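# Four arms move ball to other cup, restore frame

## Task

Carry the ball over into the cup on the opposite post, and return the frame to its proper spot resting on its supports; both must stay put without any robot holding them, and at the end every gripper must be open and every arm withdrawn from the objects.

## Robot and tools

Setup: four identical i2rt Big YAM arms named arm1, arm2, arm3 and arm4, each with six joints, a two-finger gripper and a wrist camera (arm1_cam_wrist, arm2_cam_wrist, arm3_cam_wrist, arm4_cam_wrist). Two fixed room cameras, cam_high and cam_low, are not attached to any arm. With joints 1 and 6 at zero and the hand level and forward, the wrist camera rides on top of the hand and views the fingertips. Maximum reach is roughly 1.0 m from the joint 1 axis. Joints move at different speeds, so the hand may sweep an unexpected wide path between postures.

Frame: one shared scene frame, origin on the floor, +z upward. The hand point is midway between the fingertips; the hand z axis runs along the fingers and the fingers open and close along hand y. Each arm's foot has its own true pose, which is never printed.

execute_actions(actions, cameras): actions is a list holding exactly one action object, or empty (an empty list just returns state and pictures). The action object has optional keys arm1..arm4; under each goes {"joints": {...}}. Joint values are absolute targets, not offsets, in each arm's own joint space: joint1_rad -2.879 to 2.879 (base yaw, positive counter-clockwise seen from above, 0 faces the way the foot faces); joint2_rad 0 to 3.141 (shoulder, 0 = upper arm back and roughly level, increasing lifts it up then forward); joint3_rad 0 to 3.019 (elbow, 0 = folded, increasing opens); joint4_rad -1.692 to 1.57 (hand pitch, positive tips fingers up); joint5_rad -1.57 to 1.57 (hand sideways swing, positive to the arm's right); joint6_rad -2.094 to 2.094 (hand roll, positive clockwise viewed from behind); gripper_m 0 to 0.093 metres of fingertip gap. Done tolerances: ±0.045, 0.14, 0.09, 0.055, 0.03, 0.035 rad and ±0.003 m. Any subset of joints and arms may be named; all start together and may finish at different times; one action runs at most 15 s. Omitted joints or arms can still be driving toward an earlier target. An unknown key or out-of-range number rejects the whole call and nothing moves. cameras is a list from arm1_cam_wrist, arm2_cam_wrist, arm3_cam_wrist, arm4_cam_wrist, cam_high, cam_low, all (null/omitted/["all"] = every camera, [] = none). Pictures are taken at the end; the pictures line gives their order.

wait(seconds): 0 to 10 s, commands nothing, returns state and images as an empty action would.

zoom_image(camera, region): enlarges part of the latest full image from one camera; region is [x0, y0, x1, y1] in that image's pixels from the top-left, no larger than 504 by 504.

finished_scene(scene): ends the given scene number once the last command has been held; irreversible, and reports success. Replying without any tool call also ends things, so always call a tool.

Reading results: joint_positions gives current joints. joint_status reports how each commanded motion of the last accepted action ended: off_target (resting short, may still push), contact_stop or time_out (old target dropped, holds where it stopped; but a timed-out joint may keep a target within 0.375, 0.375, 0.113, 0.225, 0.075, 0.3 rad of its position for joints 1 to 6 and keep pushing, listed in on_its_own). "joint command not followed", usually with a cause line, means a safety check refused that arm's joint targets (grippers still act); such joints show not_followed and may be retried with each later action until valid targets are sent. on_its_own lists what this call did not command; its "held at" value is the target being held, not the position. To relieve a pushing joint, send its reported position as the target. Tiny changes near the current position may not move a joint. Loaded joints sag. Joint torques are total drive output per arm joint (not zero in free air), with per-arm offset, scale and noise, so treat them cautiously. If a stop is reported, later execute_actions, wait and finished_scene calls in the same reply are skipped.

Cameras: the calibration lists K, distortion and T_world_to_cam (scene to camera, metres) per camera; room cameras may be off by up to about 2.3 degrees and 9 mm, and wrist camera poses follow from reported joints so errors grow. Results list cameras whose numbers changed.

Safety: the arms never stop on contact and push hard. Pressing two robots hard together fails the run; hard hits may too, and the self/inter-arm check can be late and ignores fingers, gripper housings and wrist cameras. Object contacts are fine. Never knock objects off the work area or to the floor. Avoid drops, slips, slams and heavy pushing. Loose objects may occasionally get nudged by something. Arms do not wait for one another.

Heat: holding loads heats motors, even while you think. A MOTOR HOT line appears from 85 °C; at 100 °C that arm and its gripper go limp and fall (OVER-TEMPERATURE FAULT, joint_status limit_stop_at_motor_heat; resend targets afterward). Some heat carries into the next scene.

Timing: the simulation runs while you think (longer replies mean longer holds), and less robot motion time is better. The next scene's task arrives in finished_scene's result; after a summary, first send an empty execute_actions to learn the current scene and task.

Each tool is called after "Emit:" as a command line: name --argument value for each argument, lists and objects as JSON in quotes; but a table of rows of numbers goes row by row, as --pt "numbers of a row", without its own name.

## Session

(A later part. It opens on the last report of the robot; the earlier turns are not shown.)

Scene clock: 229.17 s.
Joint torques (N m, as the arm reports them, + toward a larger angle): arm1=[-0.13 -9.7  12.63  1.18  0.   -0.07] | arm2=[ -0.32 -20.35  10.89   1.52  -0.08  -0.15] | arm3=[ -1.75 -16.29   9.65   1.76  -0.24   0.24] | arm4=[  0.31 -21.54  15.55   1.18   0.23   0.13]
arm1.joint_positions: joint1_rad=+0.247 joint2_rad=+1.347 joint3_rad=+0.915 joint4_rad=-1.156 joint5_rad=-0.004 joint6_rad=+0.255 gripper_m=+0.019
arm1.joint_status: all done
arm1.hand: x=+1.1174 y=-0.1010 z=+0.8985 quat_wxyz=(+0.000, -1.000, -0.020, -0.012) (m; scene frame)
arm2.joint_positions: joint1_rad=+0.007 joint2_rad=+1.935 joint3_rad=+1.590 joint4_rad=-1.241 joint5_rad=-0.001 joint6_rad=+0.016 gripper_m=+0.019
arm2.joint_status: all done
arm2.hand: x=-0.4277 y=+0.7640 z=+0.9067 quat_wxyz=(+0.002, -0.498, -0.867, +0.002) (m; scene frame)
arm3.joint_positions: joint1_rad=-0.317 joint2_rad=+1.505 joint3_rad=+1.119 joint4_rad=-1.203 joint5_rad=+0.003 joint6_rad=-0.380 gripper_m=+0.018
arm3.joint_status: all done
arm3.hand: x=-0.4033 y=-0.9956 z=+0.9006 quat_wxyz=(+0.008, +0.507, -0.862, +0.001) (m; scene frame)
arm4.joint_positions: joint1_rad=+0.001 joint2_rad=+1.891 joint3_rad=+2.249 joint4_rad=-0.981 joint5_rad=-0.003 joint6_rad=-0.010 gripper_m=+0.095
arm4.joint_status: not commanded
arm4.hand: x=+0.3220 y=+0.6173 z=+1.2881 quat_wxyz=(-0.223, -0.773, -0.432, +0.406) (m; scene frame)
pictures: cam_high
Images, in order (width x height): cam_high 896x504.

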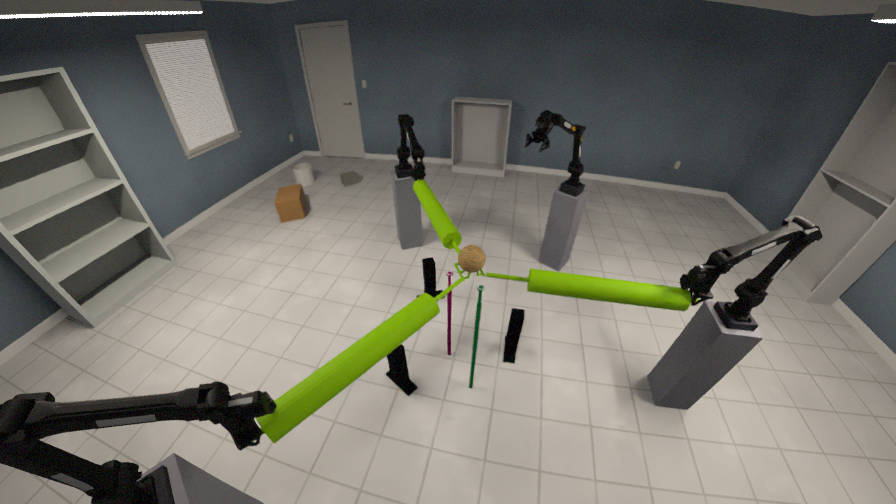

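Emit:
execute_actions --actions '[{"arm1":{"joints":{"joint1_rad":0.13,"joint2_rad":1.43,"joint3_rad":1.015,"joint4_rad":-1.055,"joint6_rad":0.14}},"arm2":{"joints":{"joint1_rad":-0.025,"joint2_rad":1.79,"joint3_rad":1.41,"joint4_rad":-1.075,"joint6_rad":-0.022}},"arm3":{"joints":{"joint1_rad":-0.195,"joint2_rad":1.52,"joint3_rad":1.13,"joint4_rad":-1.095,"joint6_rad":-0.257}}}]' --cameras '[]'

Emit:
execute_actions --actions '[{"arm1":{"joints":{"joint1_rad":0.025,"joint2_rad":1.53,"joint3_rad":1.04,"joint4_rad":-0.98,"joint6_rad":0.035}},"arm2":{"joints":{"joint1_rad":-0.045,"joint2_rad":1.72,"joint3_rad":1.217,"joint4_rad":-0.955,"joint6_rad":-0.042}},"arm3":{"joints":{"joint1_rad":-0.082,"joint2_rad":1.572,"joint3_rad":1.105,"joint4_rad":-1.02,"joint6_rad":-0.145}}}]' --cameras '[]'

Emit:
execute_actions --actions '[{"arm1":{"joints":{"joint1_rad":-0.065,"joint2_rad":1.647,"joint3_rad":1.093,"joint4_rad":-0.92,"joint6_rad":-0.055}},"arm2":{"joints":{"joint1_rad":-0.068,"joint2_rad":1.68,"joint3_rad":1.048,"joint4_rad":-0.835,"joint6_rad":-0.066}},"arm3":{"joints":{"joint1_rad":0.024,"joint2_rad":1.65,"joint3_rad":1.13,"joint4_rad":-0.95,"joint6_rad":-0.04}}}]' --cameras '[]'

Emit:
execute_actions --actions '[{"arm1":{"joints":{"joint1_rad":-0.146,"joint2_rad":1.768,"joint3_rad":1.155,"joint4_rad":-0.865,"joint6_rad":-0.136}},"arm2":{"joints":{"joint1_rad":-0.095,"joint2_rad":1.645,"joint3_rad":0.888,"joint4_rad":-0.715,"joint6_rad":-0.093}},"arm3":{"joints":{"joint1_rad":0.126,"joint2_rad":1.733,"joint3_rad":1.155,"joint4_rad":-0.88,"joint6_rad":0.063}}}]' --cameras '["cam_low","cam_high","arm4_cam_wrist"]'

Emit:
zoom_image --camera "cam_low" --region '[410, 245, 490, 315]'

Emit:
zoom_image --camera "arm4_cam_wrist" --region '[270, 155, 350, 225]'

Emit:
zoom_image --camera "cam_high" --region '[410, 235, 490, 305]'

Scene clock: 241.00 s.
Joint torques (N m, as the arm reports them, + toward a larger angle): arm1=[  0.32 -11.81  12.78   1.25  -0.15  -0.02] | arm2=[ -0.07 -19.18  10.67   1.4   -0.09  -0.14] | arm3=[ -1.61 -13.01   9.6    2.28  -0.22   0.25] | arm4=[  0.3  -21.49  15.52   1.17   0.23   0.13]
arm1.joint_positions: joint1_rad=+0.126 joint2_rad=+1.448 joint3_rad=+0.936 joint4_rad=-1.077 joint5_rad=-0.001 joint6_rad=+0.134 gripper_m=+0.019
arm1.joint_status: all done
arm1.hand: x=+1.0837 y=-0.0639 z=+0.8708 quat_wxyz=(+0.001, -1.000, -0.020, -0.012) (m; scene frame)
arm2.joint_positions: joint1_rad=-0.014 joint2_rad=+1.860 joint3_rad=+1.378 joint4_rad=-1.108 joint5_rad=-0.001 joint6_rad=-0.006 gripper_m=+0.019
arm2.joint_status: all done
arm2.hand: x=-0.4617 y=+0.7981 z=+0.8722 quat_wxyz=(+0.004, -0.498, -0.867, +0.001) (m; scene frame)
arm3.joint_positions: joint1_rad=-0.203 joint2_rad=+1.537 joint3_rad=+1.080 joint4_rad=-1.134 joint5_rad=+0.002 joint6_rad=-0.267 gripper_m=+0.018
arm3.joint_status: all done
arm3.hand: x=-0.4345 y=-0.9600 z=+0.8748 quat_wxyz=(+0.008, +0.507, -0.862, +0.001) (m; scene frame)
arm4.joint_positions: joint1_rad=+0.001 joint2_rad=+1.891 joint3_rad=+2.249 joint4_rad=-0.981 joint5_rad=-0.003 joint6_rad=-0.010 gripper_m=+0.095
arm4.joint_status: not commanded
arm4.hand: x=+0.3220 y=+0.6173 z=+1.2881 quat_wxyz=(-0.223, -0.773, -0.432, +0.406) (m; scene frame)
pictures: none
No camera images: the call's "cameras" was empty. Leave "cameras" out to get every camera's image.

Scene clock: 241.93 s.
Joint torques (N m, as the arm reports them, + toward a larger angle): arm1=[  0.27 -13.65  11.87   1.09  -0.16  -0.01] | arm2=[ -0.51 -16.91  10.08   1.46  -0.08  -0.18] | arm3=[ -2.01 -13.6    9.28   1.78  -0.07   0.19] | arm4=[  0.31 -21.56  15.54   1.19   0.22   0.13]
arm1.joint_positions: joint1_rad=+0.020 joint2_rad=+1.552 joint3_rad=+0.968 joint4_rad=-0.997 joint5_rad=-0.001 joint6_rad=+0.029 gripper_m=+0.019
arm1.joint_status: all done
arm1.hand: x=+1.0517 y=-0.0269 z=+0.8429 quat_wxyz=(+0.000, -1.000, -0.020, -0.009) (m; scene frame)
arm2.joint_positions: joint1_rad=-0.030 joint2_rad=+1.788 joint3_rad=+1.186 joint4_rad=-0.988 joint5_rad=-0.001 joint6_rad=-0.023 gripper_m=+0.019
arm2.joint_status: all done
arm2.hand: x=-0.4924 y=+0.8365 z=+0.8441 quat_wxyz=(+0.004, -0.497, -0.867, +0.000) (m; scene frame)
arm3.joint_positions: joint1_rad=-0.085 joint2_rad=+1.591 joint3_rad=+1.056 joint4_rad=-1.048 joint5_rad=-0.001 joint6_rad=-0.149 gripper_m=+0.018
arm3.joint_status: all done
arm3.hand: x=-0.4670 y=-0.9210 z=+0.8448 quat_wxyz=(+0.005, +0.507, -0.862, +0.000) (m; scene frame)
arm4.joint_positions: joint1_rad=+0.001 joint2_rad=+1.891 joint3_rad=+2.249 joint4_rad=-0.981 joint5_rad=-0.003 joint6_rad=-0.010 gripper_m=+0.095
arm4.joint_status: not commanded
arm4.hand: x=+0.3220 y=+0.6173 z=+1.2881 quat_wxyz=(-0.223, -0.773, -0.432, +0.406) (m; scene frame)
pictures: none
No camera images: the call's "cameras" was empty. Leave "cameras" out to get every camera's image.

Scene clock: 242.87 s.
Joint torques (N m, as the arm reports them, + toward a larger angle): arm1=[  0.44 -15.64  11.24   1.02  -0.19  -0.01] | arm2=[ -0.46 -15.44   9.45   1.47  -0.1   -0.17] | arm3=[ -1.95 -14.88  10.57   1.51   0.01   0.18] | arm4=[  0.34 -21.56  15.54   1.18   0.23   0.12]
arm1.joint_positions: joint1_rad=-0.070 joint2_rad=+1.673 joint3_rad=+1.026 joint4_rad=-0.936 joint5_rad=+0.000 joint6_rad=-0.062 gripper_m=+0.019
arm1.joint_status: all done
arm1.hand: x=+1.0198 y=+0.0096 z=+0.8130 quat_wxyz=(+0.000, -1.000, -0.020, -0.009) (m; scene frame)
arm2.joint_positions: joint1_rad=-0.053 joint2_rad=+1.742 joint3_rad=+1.016 joint4_rad=-0.869 joint5_rad=-0.001 joint6_rad=-0.046 gripper_m=+0.019
arm2.joint_status: all done
arm2.hand: x=-0.5241 y=+0.8720 z=+0.8128 quat_wxyz=(+0.005, -0.497, -0.867, -0.001) (m; scene frame)
arm3.joint_positions: joint1_rad=+0.022 joint2_rad=+1.673 joint3_rad=+1.056 joint4_rad=-0.972 joint5_rad=-0.002 joint6_rad=-0.043 gripper_m=+0.018
arm3.joint_status: all done
arm3.hand: x=-0.4980 y=-0.8847 z=+0.8116 quat_wxyz=(+0.007, +0.508, -0.861, +0.001) (m; scene frame)
arm4.joint_positions: joint1_rad=+0.001 joint2_rad=+1.891 joint3_rad=+2.249 joint4_rad=-0.981 joint5_rad=-0.003 joint6_rad=-0.010 gripper_m=+0.095
arm4.joint_status: not commanded
arm4.hand: x=+0.3220 y=+0.6173 z=+1.2881 quat_wxyz=(-0.223, -0.773, -0.432, +0.406) (m; scene frame)
pictures: none
No camera images: the call's "cameras" was empty. Leave "cameras" out to get every camera's image.

Scene clock: 243.70 s.
Joint torques (N m, as the arm reports them, + toward a larger angle): arm1=[  0.03 -17.33  10.29   0.87  -0.2   -0.05] | arm2=[ -0.39 -13.61   8.46   1.39  -0.11  -0.15] | arm3=[ -1.76 -15.81  10.86   1.17   0.07   0.21] | arm4=[  0.25 -21.52  15.54   1.18   0.22   0.13]
arm1.joint_positions: joint1_rad=-0.146 joint2_rad=+1.795 joint3_rad=+1.098 joint4_rad=-0.876 joint5_rad=+0.000 joint6_rad=-0.139 gripper_m=+0.019
arm1.joint_status: all done
arm1.hand: x=+0.9876 y=+0.0459 z=+0.7821 quat_wxyz=(+0.000, -1.000, -0.021, -0.004) (m; scene frame)
arm2.joint_positions: joint1_rad=-0.085 joint2_rad=+1.704 joint3_rad=+0.858 joint4_rad=-0.749 joint5_rad=-0.001 joint6_rad=-0.078 gripper_m=+0.019
arm2.joint_status: all done
arm2.hand: x=-0.5563 y=+0.9072 z=+0.7844 quat_wxyz=(+0.005, -0.497, -0.867, -0.001) (m; scene frame)
arm3.joint_positions: joint1_rad=+0.122 joint2_rad=+1.758 joint3_rad=+1.071 joint4_rad=-0.895 joint5_rad=-0.004 joint6_rad=+0.056 gripper_m=+0.018
arm3.joint_status: all done
arm3.hand: x=-0.5292 y=-0.8488 z=+0.7802 quat_wxyz=(+0.004, +0.508, -0.861, +0.000) (m; scene frame)
arm4.joint_positions: joint1_rad=+0.001 joint2_rad=+1.891 joint3_rad=+2.249 joint4_rad=-0.981 joint5_rad=-0.003 joint6_rad=-0.010 gripper_m=+0.095
arm4.joint_status: not commanded
arm4.hand: x=+0.3220 y=+0.6173 z=+1.2881 quat_wxyz=(-0.223, -0.773, -0.432, +0.406) (m; scene frame)
pictures: arm4_cam_wrist, cam_high, cam_low
camera_calibration (this result's frames):
arm4_cam_wrist: T_world_to_cam=[[-0.847534, 0.530722, -0.00444168, -0.0461271], [0.500045, 0.795684, -0.341821, -0.202732], [-0.177878, -0.291926, -0.939755, 1.56884], [0, 0, 0, 1]] pos_world=[0.341342, 0.643775, 1.40482]
Images, in order (width x height): arm4_cam_wrist 616x616, cam_high 896x504, cam_low 896x504.

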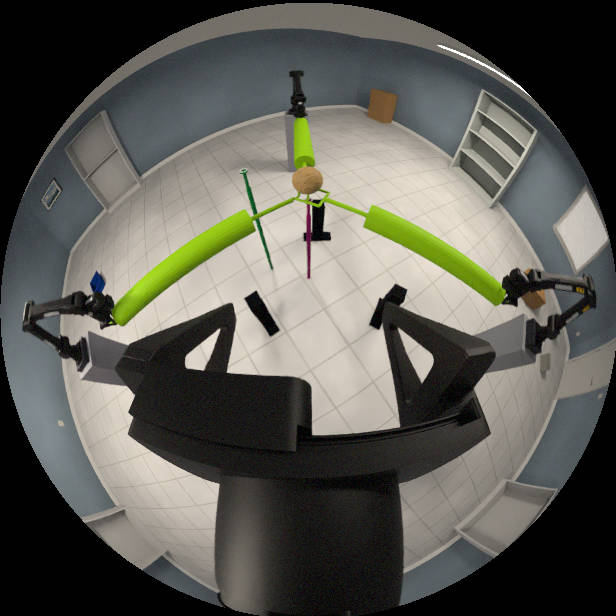

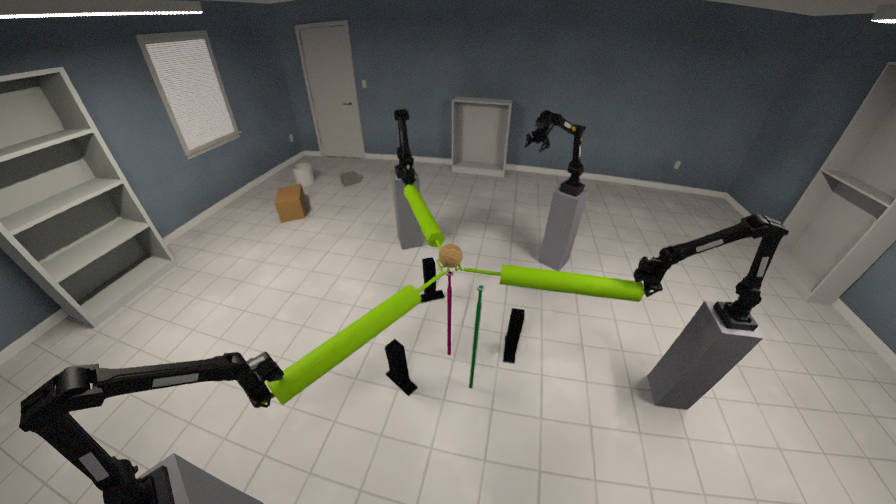

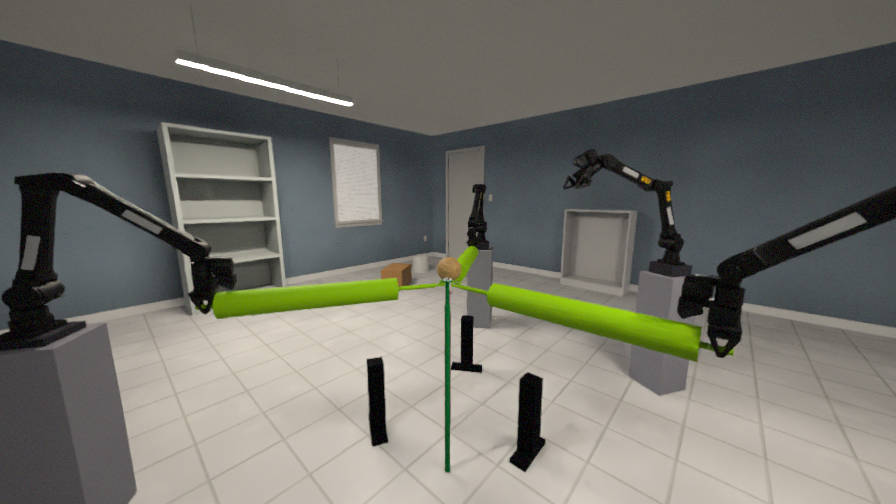

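Region (410, 245, 490, 315) of cam_low's 896x504 image, scaled by 6.300, with more detail than that image has; it fills the top 441 rows of this view, and the rest is white.

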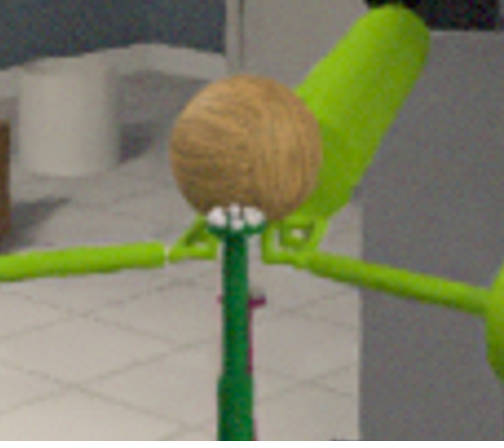

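Region (270, 155, 350, 225) of arm4_cam_wrist's 616x616 image, scaled by 6.300, with more detail than that image has; it fills the top 441 rows of this view, and the rest is white.

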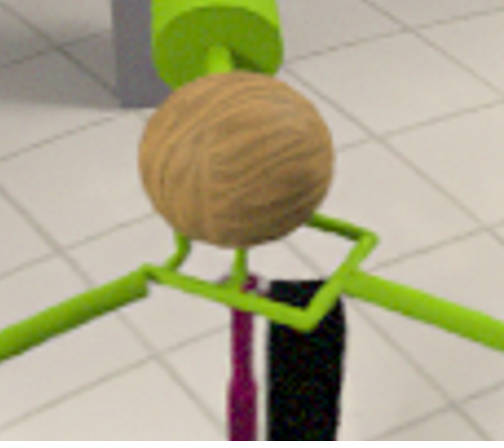

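Region (410, 235, 490, 305) of cam_high's 896x504 image, scaled by 6.300, with more detail than that image has; it fills the top 441 rows of this view, and the rest is white.

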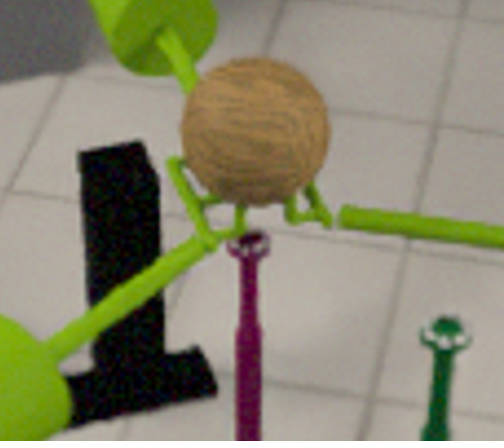

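Emit:
execute_actions --actions '[{"arm1":{"joints":{"joint2_rad":1.83,"joint3_rad":1.125,"joint4_rad":-0.795}},"arm2":{"joints":{"joint1_rad":-0.106,"joint2_rad":1.755,"joint3_rad":0.864,"joint4_rad":-0.625}},"arm3":{"joints":{"joint1_rad":0.136,"joint2_rad":1.782,"joint3_rad":1.092,"joint4_rad":-0.80}}}]' --cameras '["cam_low","cam_high","arm4_cam_wrist"]'

Emit:
zoom_image --camera "cam_low" --region '[410, 245, 490, 315]'

Emit:
zoom_image --camera "arm4_cam_wrist" --region '[270, 155, 350, 225]'

Emit:
zoom_image --camera "cam_high" --region '[410, 235, 490, 305]'

Scene clock: 250.43 s.
Joint torques (N m, as the arm reports them, + toward a larger angle): arm1=[ -0.15 -17.32   7.81   1.69  -0.3   -0.03] | arm2=[ -0.57 -11.95   7.43   1.37  -0.1   -0.09] | arm3=[ -1.06 -15.76   7.87   1.87   0.23   0.21] | arm4=[  0.31 -21.55  15.55   1.17   0.23   0.12]
arm1.joint_positions: joint1_rad=-0.147 joint2_rad=+1.852 joint3_rad=+1.098 joint4_rad=-0.830 joint5_rad=+0.002 joint6_rad=-0.140 gripper_m=+0.019
arm1.joint_status: all done
arm1.hand: x=+0.9853 y=+0.0467 z=+0.7563 quat_wxyz=(+0.000, -1.000, -0.021, -0.010) (m; scene frame)
arm2.joint_positions: joint1_rad=-0.092 joint2_rad=+1.776 joint3_rad=+0.837 joint4_rad=-0.654 joint5_rad=+0.000 joint6_rad=-0.083 gripper_m=+0.019
arm2.joint_status: all done
arm2.hand: x=-0.5592 y=+0.9063 z=+0.7530 quat_wxyz=(+0.004, -0.498, -0.867, +0.000) (m; scene frame)
arm3.joint_positions: joint1_rad=+0.123 joint2_rad=+1.805 joint3_rad=+1.051 joint4_rad=-0.832 joint5_rad=-0.007 joint6_rad=+0.057 gripper_m=+0.018
arm3.joint_status: all done
arm3.hand: x=-0.5306 y=-0.8489 z=+0.7542 quat_wxyz=(+0.007, +0.508, -0.861, -0.001) (m; scene frame)
arm4.joint_positions: joint1_rad=+0.001 joint2_rad=+1.891 joint3_rad=+2.249 joint4_rad=-0.981 joint5_rad=-0.003 joint6_rad=-0.010 gripper_m=+0.095
arm4.joint_status: not commanded
arm4.hand: x=+0.3220 y=+0.6173 z=+1.2881 quat_wxyz=(-0.223, -0.773, -0.432, +0.406) (m; scene frame)
pictures: arm4_cam_wrist, cam_high, cam_low
camera_calibration (this result's frames):
arm4_cam_wrist: T_world_to_cam=[[-0.847534, 0.530722, -0.00444168, -0.0461271], [0.500045, 0.795684, -0.341821, -0.202732], [-0.177878, -0.291926, -0.939755, 1.56884], [0, 0, 0, 1]] pos_world=[0.341342, 0.643775, 1.40482]
Images, in order (width x height): arm4_cam_wrist 616x616, cam_high 896x504, cam_low 896x504.

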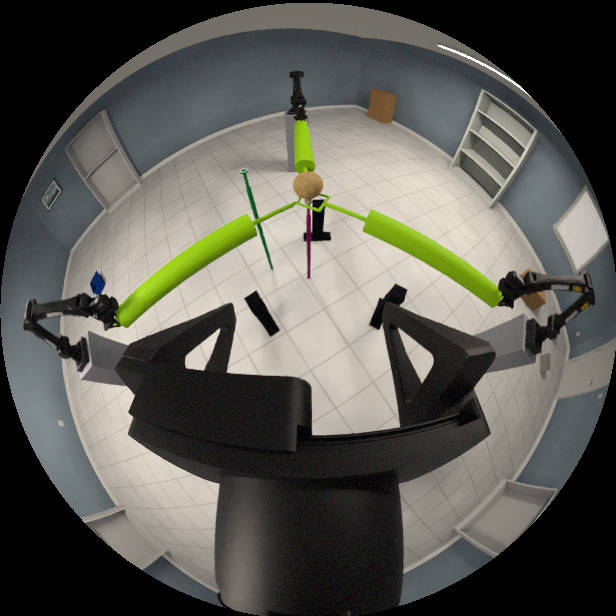

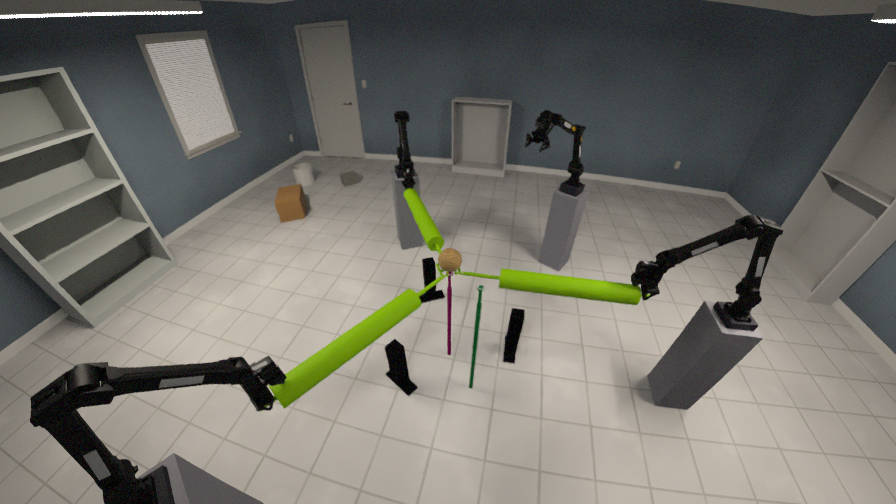

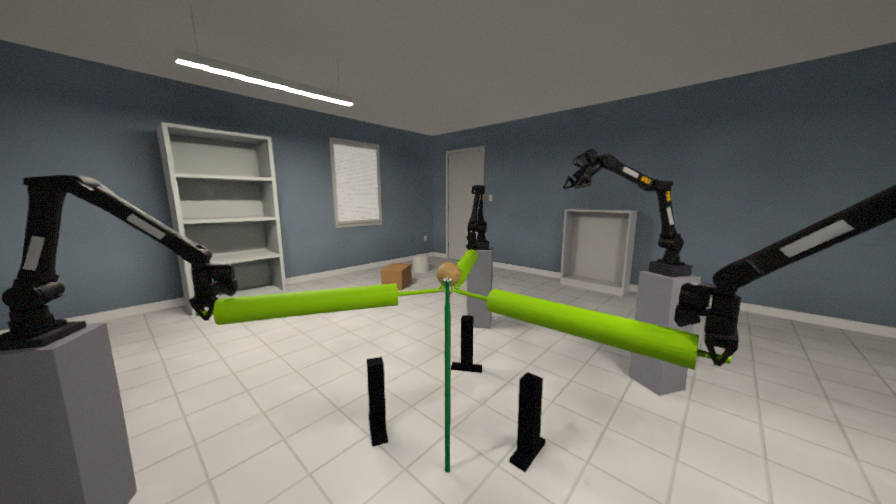

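Region (410, 245, 490, 315) of cam_low's 896x504 image, scaled by 6.300, with more detail than that image has; it fills the top 441 rows of this view, and the rest is white.

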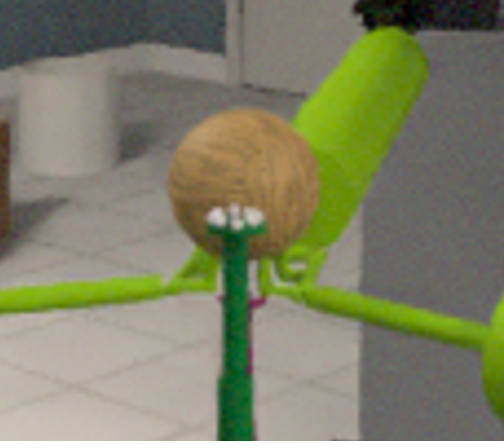

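Region (270, 155, 350, 225) of arm4_cam_wrist's 616x616 image, scaled by 6.300, with more detail than that image has; it fills the top 441 rows of this view, and the rest is white.

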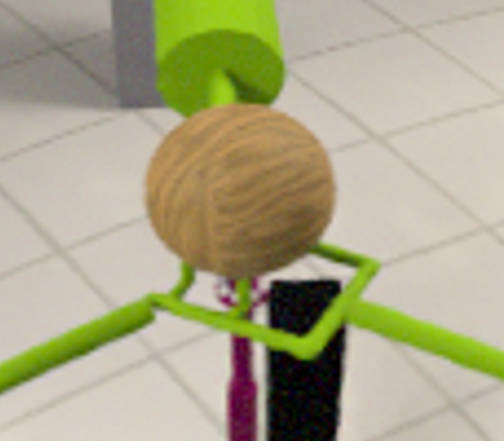

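Region (410, 235, 490, 305) of cam_high's 896x504 image, scaled by 6.300, with more detail than that image has; it fills the top 441 rows of this view, and the rest is white.

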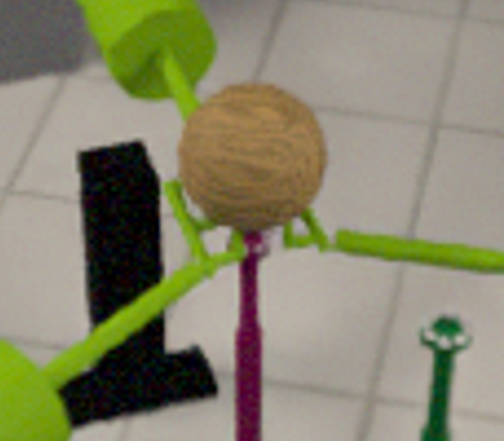

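Aligned. Down in 2.5 cm steps.

Emit:
execute_actions --actions '[{"arm1":{"joints":{"joint2_rad":1.88,"joint3_rad":1.112,"joint4_rad":-0.73}},"arm2":{"joints":{"joint2_rad":1.815,"joint3_rad":0.854,"joint4_rad":-0.555}},"arm3":{"joints":{"joint2_rad":1.83,"joint3_rad":1.076,"joint4_rad":-0.735}}}]' --cameras '[]'

Emit:
execute_actions --actions '[{"arm1":{"joints":{"joint2_rad":1.945,"joint3_rad":1.095,"joint4_rad":-0.67}},"arm2":{"joints":{"joint2_rad":1.892,"joint3_rad":0.842,"joint4_rad":-0.485}},"arm3":{"joints":{"joint2_rad":1.895,"joint3_rad":1.056,"joint4_rad":-0.672}}}]' --cameras '[]'

Emit:
execute_actions --actions '[{"arm1":{"joints":{"joint2_rad":2.01,"joint3_rad":1.088,"joint4_rad":-0.605}},"arm2":{"joints":{"joint2_rad":1.972,"joint3_rad":0.842,"joint4_rad":-0.41}},"arm3":{"joints":{"joint2_rad":1.962,"joint3_rad":1.047,"joint4_rad":-0.605}}}]' --cameras '["cam_low","cam_high"]'

Emit:
zoom_image --camera "cam_low" --region '[410, 255, 490, 325]'

Emit:
zoom_image --camera "cam_high" --region '[410, 235, 490, 305]'

Scene clock: 257.93 s.
Joint torques (N m, as the arm reports them, + toward a larger angle): arm1=[  0.07 -17.63   7.48   1.72  -0.29  -0.03] | arm2=[ -0.39 -11.82   6.76   1.5   -0.1   -0.08] | arm3=[ -1.18 -16.38   7.46   1.96   0.23   0.2 ] | arm4=[  0.3  -21.53  15.53   1.18   0.23   0.12]
arm1.joint_positions: joint1_rad=-0.147 joint2_rad=+1.902 joint3_rad=+1.084 joint4_rad=-0.765 joint5_rad=+0.002 joint6_rad=-0.140 gripper_m=+0.019
arm1.joint_status: all done
arm1.hand: x=+0.9855 y=+0.0467 z=+0.7301 quat_wxyz=(+0.000, -1.000, -0.021, -0.010) (m; scene frame)
arm2.joint_positions: joint1_rad=-0.092 joint2_rad=+1.834 joint3_rad=+0.830 joint4_rad=-0.587 joint5_rad=+0.000 joint6_rad=-0.083 gripper_m=+0.019
arm2.joint_status: all done
arm2.hand: x=-0.5592 y=+0.9059 z=+0.7299 quat_wxyz=(+0.004, -0.498, -0.867, +0.000) (m; scene frame)
arm3.joint_positions: joint1_rad=+0.123 joint2_rad=+1.855 joint3_rad=+1.036 joint4_rad=-0.767 joint5_rad=-0.007 joint6_rad=+0.057 gripper_m=+0.018
arm3.joint_status: all done
arm3.hand: x=-0.5308 y=-0.8491 z=+0.7283 quat_wxyz=(+0.007, +0.508, -0.861, -0.001) (m; scene frame)
arm4.joint_positions: joint1_rad=+0.001 joint2_rad=+1.891 joint3_rad=+2.249 joint4_rad=-0.981 joint5_rad=-0.003 joint6_rad=-0.010 gripper_m=+0.095
arm4.joint_status: not commanded
arm4.hand: x=+0.3220 y=+0.6173 z=+1.2881 quat_wxyz=(-0.223, -0.773, -0.432, +0.406) (m; scene frame)
pictures: none
No camera images: the call's "cameras" was empty. Leave "cameras" out to get every camera's image.

Scene clock: 258.70 s.
Joint torques (N m, as the arm reports them, + toward a larger angle): arm1=[ -0.02 -16.81   6.65   1.49  -0.28  -0.03] | arm2=[ -0.48 -11.48   5.83   1.16  -0.14  -0.1 ] | arm3=[ -1.26 -15.92   6.61   1.78   0.23   0.2 ] | arm4=[  0.33 -21.52  15.54   1.17   0.23   0.13]
arm1.joint_positions: joint1_rad=-0.147 joint2_rad=+1.957 joint3_rad=+1.073 joint4_rad=-0.699 joint5_rad=+0.002 joint6_rad=-0.140 gripper_m=+0.019
arm1.joint_status: all done
arm1.hand: x=+0.9860 y=+0.0467 z=+0.7031 quat_wxyz=(+0.000, -1.000, -0.021, -0.009) (m; scene frame)
arm2.joint_positions: joint1_rad=-0.092 joint2_rad=+1.901 joint3_rad=+0.823 joint4_rad=-0.509 joint5_rad=+0.000 joint6_rad=-0.084 gripper_m=+0.019
arm2.joint_status: all done
arm2.hand: x=-0.5595 y=+0.9062 z=+0.7035 quat_wxyz=(+0.003, -0.498, -0.867, +0.001) (m; scene frame)
arm3.joint_positions: joint1_rad=+0.124 joint2_rad=+1.910 joint3_rad=+1.025 joint4_rad=-0.700 joint5_rad=-0.007 joint6_rad=+0.058 gripper_m=+0.018
arm3.joint_status: all done
arm3.hand: x=-0.5312 y=-0.8491 z=+0.7017 quat_wxyz=(+0.007, +0.508, -0.861, -0.001) (m; scene frame)
arm4.joint_positions: joint1_rad=+0.001 joint2_rad=+1.891 joint3_rad=+2.249 joint4_rad=-0.981 joint5_rad=-0.003 joint6_rad=-0.010 gripper_m=+0.095
arm4.joint_status: not commanded
arm4.hand: x=+0.3220 y=+0.6173 z=+1.2881 quat_wxyz=(-0.223, -0.773, -0.432, +0.406) (m; scene frame)
pictures: none
No camera images: the call's "cameras" was empty. Leave "cameras" out to get every camera's image.

Scene clock: 259.47 s.
Joint torques (N m, as the arm reports them, + toward a larger angle): arm1=[  0.05 -17.54   6.12   1.26  -0.28  -0.03] | arm2=[ -0.29 -11.19   5.15   1.06  -0.13  -0.08] | arm3=[ -1.28 -16.     6.01   1.44   0.26   0.2 ] | arm4=[  0.33 -21.56  15.54   1.17   0.23   0.13]
arm1.joint_positions: joint1_rad=-0.147 joint2_rad=+2.022 joint3_rad=+1.068 joint4_rad=-0.627 joint5_rad=+0.002 joint6_rad=-0.140 gripper_m=+0.019
arm1.joint_status: all done
arm1.hand: x=+0.9863 y=+0.0467 z=+0.6728 quat_wxyz=(+0.000, -1.000, -0.021, -0.008) (m; scene frame)
arm2.joint_positions: joint1_rad=-0.092 joint2_rad=+1.980 joint3_rad=+0.823 joint4_rad=-0.428 joint5_rad=+0.000 joint6_rad=-0.084 gripper_m=+0.019
arm2.joint_status: all done
arm2.hand: x=-0.5597 y=+0.9063 z=+0.6745 quat_wxyz=(+0.002, -0.498, -0.867, +0.002) (m; scene frame)
arm3.joint_positions: joint1_rad=+0.124 joint2_rad=+1.976 joint3_rad=+1.017 joint4_rad=-0.625 joint5_rad=-0.008 joint6_rad=+0.058 gripper_m=+0.018
arm3.joint_status: all done
arm3.hand: x=-0.5316 y=-0.8492 z=+0.6714 quat_wxyz=(+0.007, +0.508, -0.861, -0.002) (m; scene frame)
arm4.joint_positions: joint1_rad=+0.001 joint2_rad=+1.891 joint3_rad=+2.249 joint4_rad=-0.981 joint5_rad=-0.003 joint6_rad=-0.010 gripper_m=+0.095
arm4.joint_status: not commanded
arm4.hand: x=+0.3220 y=+0.6173 z=+1.2881 quat_wxyz=(-0.223, -0.773, -0.432, +0.406) (m; scene frame)
pictures: cam_high, cam_low
Images, in order (width x height): cam_high 896x504, cam_low 896x504.

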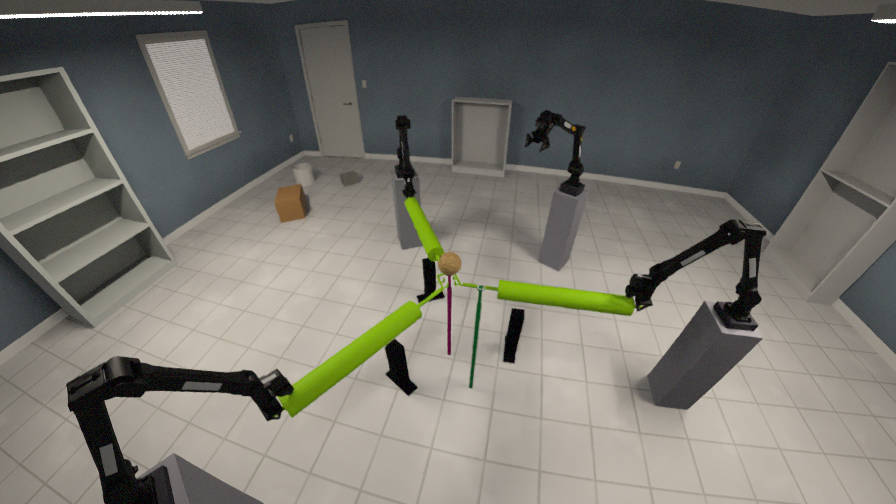

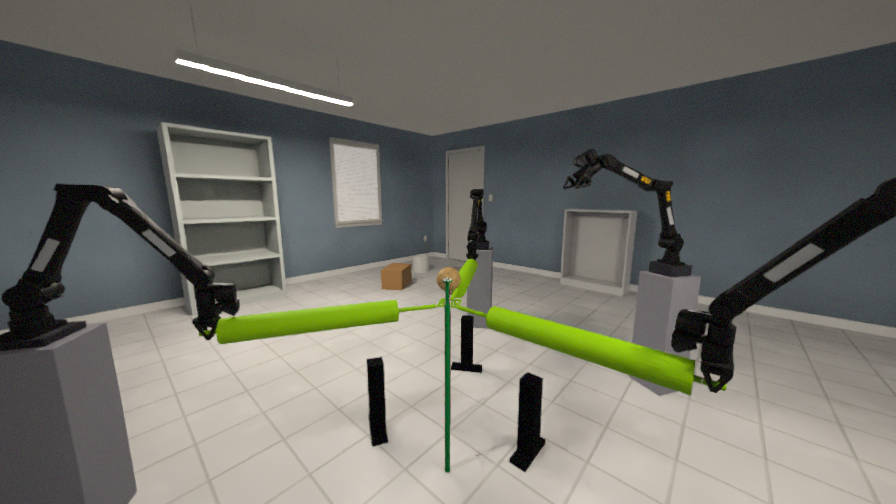

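Region (410, 255, 490, 325) of cam_low's 896x504 image, scaled by 6.300, with more detail than that image has; it fills the top 441 rows of this view, and the rest is white.

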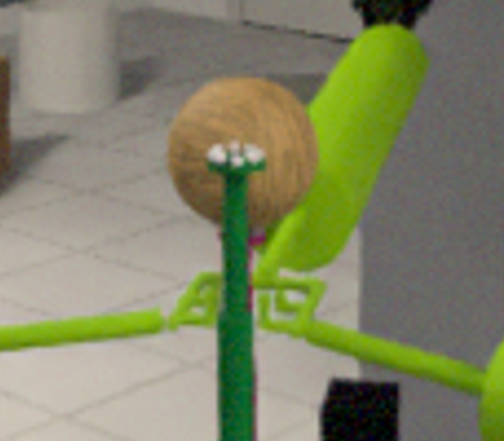

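Region (410, 235, 490, 305) of cam_high's 896x504 image, scaled by 6.300, with more detail than that image has; it fills the top 441 rows of this view, and the rest is white.

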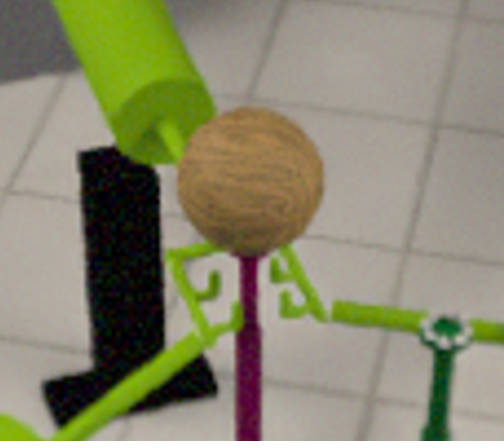

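Emit:
execute_actions --actions '[{"arm1":{"joints":{"joint1_rad":-0.235,"joint2_rad":2.06,"joint3_rad":1.205,"joint4_rad":-0.68,"joint6_rad":-0.228}},"arm2":{"joints":{"joint2_rad":1.89,"joint3_rad":0.69,"joint4_rad":-0.32}},"arm3":{"joints":{"joint1_rad":0.222,"joint2_rad":2.012,"joint3_rad":1.165,"joint4_rad":-0.67,"joint6_rad":0.158}}}]' --cameras '[]'

Emit:
execute_actions --actions '[{"arm1":{"joints":{"joint1_rad":-0.345,"joint2_rad":2.225,"joint3_rad":1.32,"joint4_rad":-0.605,"joint6_rad":-0.34}},"arm2":{"joints":{"joint1_rad":-0.04,"joint2_rad":2.075,"joint3_rad":0.515,"joint4_rad":0.01,"joint6_rad":-0.045}},"arm3":{"joints":{"joint1_rad":0.292,"joint2_rad":2.225,"joint3_rad":1.372,"joint4_rad":-0.67,"joint6_rad":0.227}}}]' --cameras '[]'

Emit:
execute_actions --actions '[{"arm1":{"joints":{"joint2_rad":2.38,"joint3_rad":1.35,"joint4_rad":-0.49}},"arm2":{"joints":{"joint2_rad":2.345,"joint3_rad":0.60,"joint4_rad":0.20}},"arm3":{"joints":{"joint2_rad":2.375,"joint3_rad":1.395,"joint4_rad":-0.54}}}]' --cameras '[]'

Emit:
execute_actions --actions '[{"arm1":{"joints":{"joint2_rad":2.535,"joint3_rad":1.413,"joint4_rad":-0.41}},"arm2":{"joints":{"joint2_rad":2.575,"joint3_rad":0.708,"joint4_rad":0.31}},"arm3":{"joints":{"joint2_rad":2.525,"joint3_rad":1.445,"joint4_rad":-0.46}}}]' --cameras '["cam_high"]'

Scene clock: 272.27 s.
Joint torques (N m, as the arm reports them, + toward a larger angle): arm1=[  0.06 -17.97   7.8    0.17  -0.09  -0.04] | arm2=[ -0.46 -12.9    4.17   1.03  -0.14  -0.08] | arm3=[ -2.07 -16.41   7.34   0.61   0.02   0.18] | arm4=[  0.29 -21.55  15.55   1.17   0.22   0.13]
arm1.joint_positions: joint1_rad=-0.236 joint2_rad=+2.064 joint3_rad=+1.167 joint4_rad=-0.671 joint5_rad=-0.002 joint6_rad=-0.231 gripper_m=+0.019
arm1.joint_status: all done
arm1.hand: x=+0.9594 y=+0.0935 z=+0.6759 quat_wxyz=(-0.001, -1.000, -0.022, -0.001) (m; scene frame)
arm2.joint_positions: joint1_rad=-0.092 joint2_rad=+1.936 joint3_rad=+0.674 joint4_rad=-0.339 joint5_rad=+0.000 joint6_rad=-0.084 gripper_m=+0.019
arm2.joint_status: all done
arm2.hand: x=-0.5838 y=+0.9565 z=+0.6688 quat_wxyz=(+0.008, -0.498, -0.867, -0.003) (m; scene frame)
arm3.joint_positions: joint1_rad=+0.220 joint2_rad=+2.016 joint3_rad=+1.121 joint4_rad=-0.673 joint5_rad=-0.002 joint6_rad=+0.155 gripper_m=+0.018
arm3.joint_status: all done
arm3.hand: x=-0.5582 y=-0.7991 z=+0.6773 quat_wxyz=(-0.001, +0.508, -0.861, -0.004) (m; scene frame)
arm4.joint_positions: joint1_rad=+0.001 joint2_rad=+1.891 joint3_rad=+2.249 joint4_rad=-0.981 joint5_rad=-0.003 joint6_rad=-0.010 gripper_m=+0.095
arm4.joint_status: not commanded
arm4.hand: x=+0.3220 y=+0.6173 z=+1.2881 quat_wxyz=(-0.223, -0.773, -0.432, +0.406) (m; scene frame)
pictures: none
No camera images: the call's "cameras" was empty. Leave "cameras" out to get every camera's image.

Scene clock: 273.27 s.
Joint torques (N m, as the arm reports them, + toward a larger angle): arm1=[  0.33 -20.63   6.61   0.61  -0.38   0.01] | arm2=[ 1.24 -9.35  0.15  1.67 -0.16  0.03] | arm3=[ -2.1  -19.99   6.95   0.45   0.25   0.18] | arm4=[  0.32 -21.53  15.54   1.18   0.23   0.13]
arm1.joint_positions: joint1_rad=-0.352 joint2_rad=+2.240 joint3_rad=+1.295 joint4_rad=-0.608 joint5_rad=+0.004 joint6_rad=-0.348 gripper_m=+0.019
arm1.joint_status: all done
arm1.hand: x=+0.9382 y=+0.1618 z=+0.6179 quat_wxyz=(+0.004, -1.000, -0.022, +0.004) (m; scene frame)
arm2.joint_positions: joint1_rad=-0.052 joint2_rad=+2.082 joint3_rad=+0.511 joint4_rad=-0.029 joint5_rad=+0.001 joint6_rad=-0.046 gripper_m=+0.019
arm2.joint_status: all done
arm2.hand: x=-0.6045 y=+1.0233 z=+0.6175 quat_wxyz=(+0.008, -0.497, -0.868, -0.002) (m; scene frame)
arm3.joint_positions: joint1_rad=+0.291 joint2_rad=+2.238 joint3_rad=+1.332 joint4_rad=-0.671 joint5_rad=-0.008 joint6_rad=+0.224 gripper_m=+0.018
arm3.joint_status: all done
arm3.hand: x=-0.5756 y=-0.7320 z=+0.6181 quat_wxyz=(+0.004, +0.509, -0.861, -0.003) (m; scene frame)
arm4.joint_positions: joint1_rad=+0.001 joint2_rad=+1.891 joint3_rad=+2.249 joint4_rad=-0.981 joint5_rad=-0.003 joint6_rad=-0.010 gripper_m=+0.095
arm4.joint_status: not commanded
arm4.hand: x=+0.3220 y=+0.6173 z=+1.2881 quat_wxyz=(-0.223, -0.773, -0.432, +0.406) (m; scene frame)
pictures: none
No camera images: the call's "cameras" was empty. Leave "cameras" out to get every camera's image.

Scene clock: 274.23 s.
Joint torques (N m, as the arm reports them, + toward a larger angle): arm1=[ -0.49 -21.27   5.66   0.51  -0.26  -0.13] | arm2=[  1.21 -10.15  -1.76   1.49  -0.09  -0.01] | arm3=[ -1.73 -20.63   6.31   0.44   0.     0.18] | arm4=[  0.27 -21.56  15.54   1.18   0.23   0.12]
arm1.joint_positions: joint1_rad=-0.339 joint2_rad=+2.398 joint3_rad=+1.327 joint4_rad=-0.491 joint5_rad=+0.001 joint6_rad=-0.334 gripper_m=+0.019
arm1.joint_status: all done
arm1.hand: x=+0.9419 y=+0.1529 z=+0.5441 quat_wxyz=(+0.002, -1.000, -0.022, +0.001) (m; scene frame)
arm2.joint_positions: joint1_rad=-0.052 joint2_rad=+2.350 joint3_rad=+0.601 joint4_rad=+0.168 joint5_rad=+0.000 joint6_rad=-0.044 gripper_m=+0.019
arm2.joint_status: all done
arm2.hand: x=-0.6010 y=+1.0164 z=+0.5481 quat_wxyz=(+0.000, -0.498, -0.867, +0.003) (m; scene frame)
arm3.joint_positions: joint1_rad=+0.289 joint2_rad=+2.394 joint3_rad=+1.354 joint4_rad=-0.538 joint5_rad=-0.002 joint6_rad=+0.224 gripper_m=+0.018
arm3.joint_status: all done
arm3.hand: x=-0.5757 y=-0.7385 z=+0.5417 quat_wxyz=(+0.002, +0.508, -0.861, +0.000) (m; scene frame)
arm4.joint_positions: joint1_rad=+0.001 joint2_rad=+1.891 joint3_rad=+2.249 joint4_rad=-0.981 joint5_rad=-0.003 joint6_rad=-0.010 gripper_m=+0.095
arm4.joint_status: not commanded
arm4.hand: x=+0.3220 y=+0.6173 z=+1.2881 quat_wxyz=(-0.223, -0.773, -0.432, +0.406) (m; scene frame)
pictures: none
No camera images: the call's "cameras" was empty. Leave "cameras" out to get every camera's image.

Scene clock: 275.13 s.
Joint torques (N m, as the arm reports them, + toward a larger angle): arm1=[ -0.58 -21.31   4.62   0.48  -0.17  -0.14] | arm2=[  1.32 -10.77  -3.29   1.36  -0.12  -0.01] | arm3=[ -1.97 -20.51   5.01   0.31  -0.06   0.18] | arm4=[  0.3  -21.52  15.54   1.18   0.22   0.12]
arm1.joint_positions: joint1_rad=-0.338 joint2_rad=+2.548 joint3_rad=+1.397 joint4_rad=-0.410 joint5_rad=-0.001 joint6_rad=-0.334 gripper_m=+0.019
arm1.joint_status: all done
arm1.hand: x=+0.9428 y=+0.1518 z=+0.4793 quat_wxyz=(+0.001, -1.000, -0.022, +0.001) (m; scene frame)
arm2.joint_positions: joint1_rad=-0.052 joint2_rad=+2.577 joint3_rad=+0.715 joint4_rad=+0.284 joint5_rad=+0.000 joint6_rad=-0.044 gripper_m=+0.019
arm2.joint_status: all done
arm2.hand: x=-0.6006 y=+1.0149 z=+0.4815 quat_wxyz=(-0.001, -0.498, -0.867, +0.004) (m; scene frame)
arm3.joint_positions: joint1_rad=+0.288 joint2_rad=+2.538 joint3_rad=+1.416 joint4_rad=-0.457 joint5_rad=+0.000 joint6_rad=+0.224 gripper_m=+0.018
arm3.joint_status: all done
arm3.hand: x=-0.5754 y=-0.7394 z=+0.4784 quat_wxyz=(+0.002, +0.507, -0.862, +0.000) (m; scene frame)
arm4.joint_positions: joint1_rad=+0.001 joint2_rad=+1.891 joint3_rad=+2.249 joint4_rad=-0.981 joint5_rad=-0.003 joint6_rad=-0.010 gripper_m=+0.095
arm4.joint_status: not commanded
arm4.hand: x=+0.3220 y=+0.6173 z=+1.2881 quat_wxyz=(-0.223, -0.773, -0.432, +0.406) (m; scene frame)
pictures: cam_high
Images, in order (width x height): cam_high 896x504.

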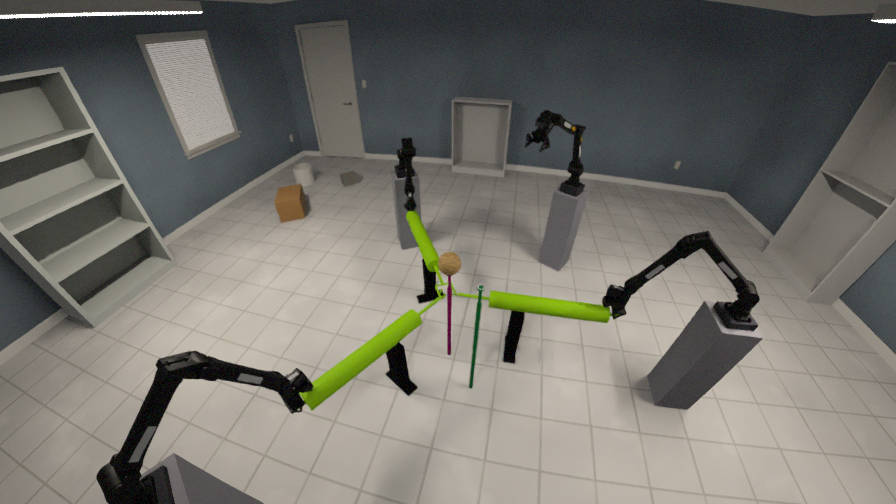

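Emit:
execute_actions --actions '[{"arm1":{"joints":{"joint1_rad":-0.35,"joint2_rad":2.665,"joint3_rad":1.5,"joint4_rad":-0.39}},"arm2":{"joints":{"joint2_rad":2.73,"joint3_rad":0.812,"joint4_rad":0.34}},"arm3":{"joints":{"joint1_rad":0.28,"joint2_rad":2.655,"joint3_rad":1.528,"joint4_rad":-0.425}}}]' --cameras '[]'

Emit:
execute_actions --actions '[{"arm1":{"joints":{"gripper_m":0.07}},"arm2":{"joints":{"gripper_m":0.07}},"arm3":{"joints":{"gripper_m":0.07}}}]' --cameras '[]'

Emit:
execute_actions --actions '[{"arm1":{"joints":{"joint2_rad":2.3,"joint3_rad":1.3,"joint4_rad":-0.55}},"arm2":{"joints":{"joint2_rad":2.35,"joint3_rad":0.6,"joint4_rad":0.25}},"arm3":{"joints":{"joint2_rad":2.3,"joint3_rad":1.33,"joint4_rad":-0.58}}}]' --cameras '["cam_high","cam_low"]'

Scene clock: 282.53 s.
Joint torques (N m, as the arm reports them, + toward a larger angle): arm1=[ -0.43 -21.07   4.26   0.42  -0.21  -0.06] | arm2=[  1.19 -10.44  -3.7    1.01  -0.1    0.  ] | arm3=[ -2.69 -20.28   4.56   0.32  -0.01   0.18] | arm4=[  0.32 -21.52  15.54   1.17   0.23   0.12]
arm1.joint_positions: joint1_rad=-0.345 joint2_rad=+2.670 joint3_rad=+1.485 joint4_rad=-0.389 joint5_rad=+0.000 joint6_rad=-0.341 gripper_m=+0.019
arm1.joint_status: all done
arm1.hand: x=+0.9425 y=+0.1563 z=+0.4305 quat_wxyz=(-0.001, -1.000, -0.022, -0.004) (m; scene frame)
arm2.joint_positions: joint1_rad=-0.052 joint2_rad=+2.731 joint3_rad=+0.818 joint4_rad=+0.323 joint5_rad=+0.000 joint6_rad=-0.044 gripper_m=+0.019
arm2.joint_status: all done
arm2.hand: x=-0.6023 y=+1.0175 z=+0.4314 quat_wxyz=(+0.004, -0.498, -0.867, +0.000) (m; scene frame)
arm3.joint_positions: joint1_rad=+0.287 joint2_rad=+2.661 joint3_rad=+1.502 joint4_rad=-0.422 joint5_rad=-0.001 joint6_rad=+0.224 gripper_m=+0.018
arm3.joint_status: all done
arm3.hand: x=-0.5740 y=-0.7363 z=+0.4280 quat_wxyz=(+0.003, +0.507, -0.862, +0.001) (m; scene frame)
arm4.joint_positions: joint1_rad=+0.001 joint2_rad=+1.891 joint3_rad=+2.249 joint4_rad=-0.981 joint5_rad=-0.003 joint6_rad=-0.010 gripper_m=+0.095
arm4.joint_status: not commanded
arm4.hand: x=+0.3220 y=+0.6173 z=+1.2881 quat_wxyz=(-0.223, -0.773, -0.432, +0.406) (m; scene frame)
pictures: none
No camera images: the call's "cameras" was empty. Leave "cameras" out to get every camera's image.

Scene clock: 283.20 s.
Joint torques (N m, as the arm reports them, + toward a larger angle): arm1=[ -0.32 -21.14   4.26   0.46  -0.21  -0.07] | arm2=[  1.39 -11.18  -3.58   1.08  -0.11  -0.02] | arm3=[ -2.94 -20.44   4.45   0.32  -0.02   0.18] | arm4=[  0.26 -21.56  15.54   1.18   0.23   0.12]
arm1.joint_positions: joint1_rad=-0.345 joint2_rad=+2.670 joint3_rad=+1.486 joint4_rad=-0.389 joint5_rad=+0.000 joint6_rad=-0.341 gripper_m=+0.070
arm1.joint_status: all done
arm1.hand: x=+0.9423 y=+0.1564 z=+0.4306 quat_wxyz=(+0.000, -1.000, -0.022, -0.004) (m; scene frame)
arm2.joint_positions: joint1_rad=-0.052 joint2_rad=+2.731 joint3_rad=+0.818 joint4_rad=+0.323 joint5_rad=+0.000 joint6_rad=-0.044 gripper_m=+0.070
arm2.joint_status: all done
arm2.hand: x=-0.6023 y=+1.0175 z=+0.4314 quat_wxyz=(+0.004, -0.498, -0.867, +0.000) (m; scene frame)
arm3.joint_positions: joint1_rad=+0.287 joint2_rad=+2.661 joint3_rad=+1.505 joint4_rad=-0.422 joint5_rad=-0.001 joint6_rad=+0.224 gripper_m=+0.070
arm3.joint_status: all done
arm3.hand: x=-0.5736 y=-0.7348 z=+0.4284 quat_wxyz=(+0.002, +0.507, -0.862, +0.000) (m; scene frame)
arm4.joint_positions: joint1_rad=+0.001 joint2_rad=+1.891 joint3_rad=+2.249 joint4_rad=-0.981 joint5_rad=-0.003 joint6_rad=-0.010 gripper_m=+0.095
arm4.joint_status: not commanded
arm4.hand: x=+0.3220 y=+0.6173 z=+1.2881 quat_wxyz=(-0.223, -0.773, -0.432, +0.406) (m; scene frame)
pictures: none
No camera images: the call's "cameras" was empty. Leave "cameras" out to get every camera's image.

Scene clock: 284.43 s.
Joint torques (N m, as the arm reports them, + toward a larger angle): arm1=[ -0.4  -17.21   4.9    0.29  -0.21  -0.07] | arm2=[  1.25 -10.28  -1.85   0.11  -0.11  -0.01] | arm3=[ -2.77 -16.92   4.7    0.52  -0.02   0.18] | arm4=[  0.29 -21.54  15.54   1.19   0.22   0.13]
arm1.joint_positions: joint1_rad=-0.345 joint2_rad=+2.272 joint3_rad=+1.297 joint4_rad=-0.541 joint5_rad=+0.000 joint6_rad=-0.341 gripper_m=+0.070
arm1.joint_status: all done
arm1.hand: x=+0.9294 y=+0.1600 z=+0.6024 quat_wxyz=(+0.008, -0.999, -0.022, +0.023) (m; scene frame)
arm2.joint_positions: joint1_rad=-0.052 joint2_rad=+2.351 joint3_rad=+0.603 joint4_rad=+0.262 joint5_rad=+0.000 joint6_rad=-0.044 gripper_m=+0.070
arm2.joint_status: all done
arm2.hand: x=-0.5898 y=+0.9950 z=+0.5489 quat_wxyz=(-0.040, -0.497, -0.866, +0.028) (m; scene frame)
arm3.joint_positions: joint1_rad=+0.287 joint2_rad=+2.279 joint3_rad=+1.323 joint4_rad=-0.578 joint5_rad=-0.001 joint6_rad=+0.224 gripper_m=+0.070
arm3.joint_status: all done
arm3.hand: x=-0.5713 y=-0.7276 z=+0.5949 quat_wxyz=(-0.014, +0.507, -0.862, -0.015) (m; scene frame)
arm4.joint_positions: joint1_rad=+0.001 joint2_rad=+1.891 joint3_rad=+2.249 joint4_rad=-0.981 joint5_rad=-0.003 joint6_rad=-0.010 gripper_m=+0.095
arm4.joint_status: not commanded
arm4.hand: x=+0.3220 y=+0.6173 z=+1.2881 quat_wxyz=(-0.223, -0.773, -0.432, +0.406) (m; scene frame)
pictures: cam_high, cam_low
Images, in order (width x height): cam_high 896x504, cam_low 896x504.

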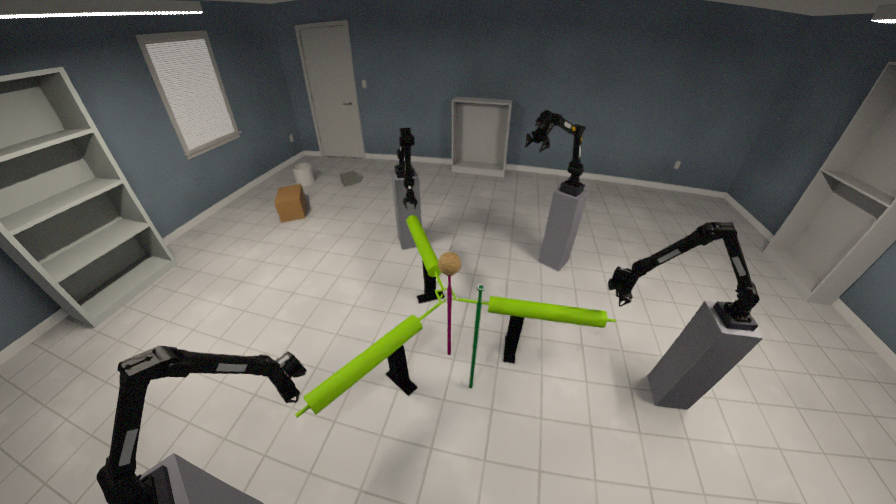

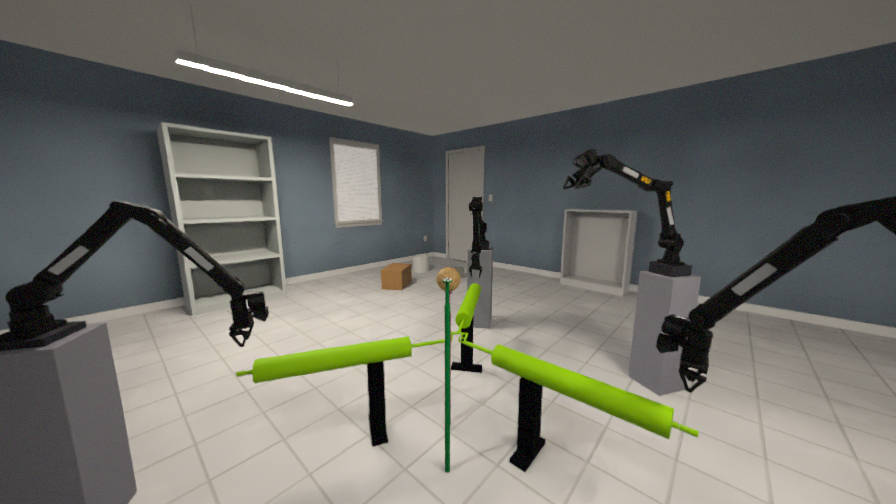

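Emit:
execute_actions --actions '[{"arm1":{"joints":{"joint2_rad":1.9}},"arm2":{"joints":{"joint2_rad":1.9}},"arm3":{"joints":{"joint2_rad":1.9}}}]' --cameras '[]'

Emit:
finished_scene --scene 1

Scene clock: 288.60 s.
Joint torques (N m, as the arm reports them, + toward a larger angle): arm1=[ -0.39 -16.28   7.69   0.94  -0.2   -0.05] | arm2=[  1.3  -10.01   3.31   0.89  -0.1   -0.01] | arm3=[ -2.76 -15.1    7.49   1.28  -0.02   0.17] | arm4=[  0.3  -21.54  15.54   1.18   0.23   0.13]
arm1.joint_positions: joint1_rad=-0.345 joint2_rad=+1.878 joint3_rad=+1.294 joint4_rad=-0.541 joint5_rad=+0.000 joint6_rad=-0.341 gripper_m=+0.070
arm1.joint_status: all done
arm1.hand: x=+0.8517 y=+0.1833 z=+0.8258 quat_wxyz=(+0.069, -0.976, -0.022, +0.207) (m; scene frame)
arm2.joint_positions: joint1_rad=-0.052 joint2_rad=+1.900 joint3_rad=+0.598 joint4_rad=+0.262 joint5_rad=+0.000 joint6_rad=-0.044 gripper_m=+0.070
arm2.joint_status: all done
arm2.hand: x=-0.5228 y=+0.8693 z=+0.7067 quat_wxyz=(-0.226, -0.479, -0.836, +0.146) (m; scene frame)
arm3.joint_positions: joint1_rad=+0.287 joint2_rad=+1.874 joint3_rad=+1.320 joint4_rad=-0.578 joint5_rad=-0.001 joint6_rad=+0.224 gripper_m=+0.070
arm3.joint_status: all done
arm3.hand: x=-0.5490 y=-0.6524 z=+0.8269 quat_wxyz=(-0.159, +0.495, -0.841, -0.151) (m; scene frame)
arm4.joint_positions: joint1_rad=+0.001 joint2_rad=+1.891 joint3_rad=+2.249 joint4_rad=-0.981 joint5_rad=-0.003 joint6_rad=-0.010 gripper_m=+0.095
arm4.joint_status: not commanded
arm4.hand: x=+0.3220 y=+0.6173 z=+1.2881 quat_wxyz=(-0.223, -0.773, -0.432, +0.406) (m; scene frame)
pictures: none
No camera images: the call's "cameras" was empty. Leave "cameras" out to get every camera's image.

The scene is finished: the task was done.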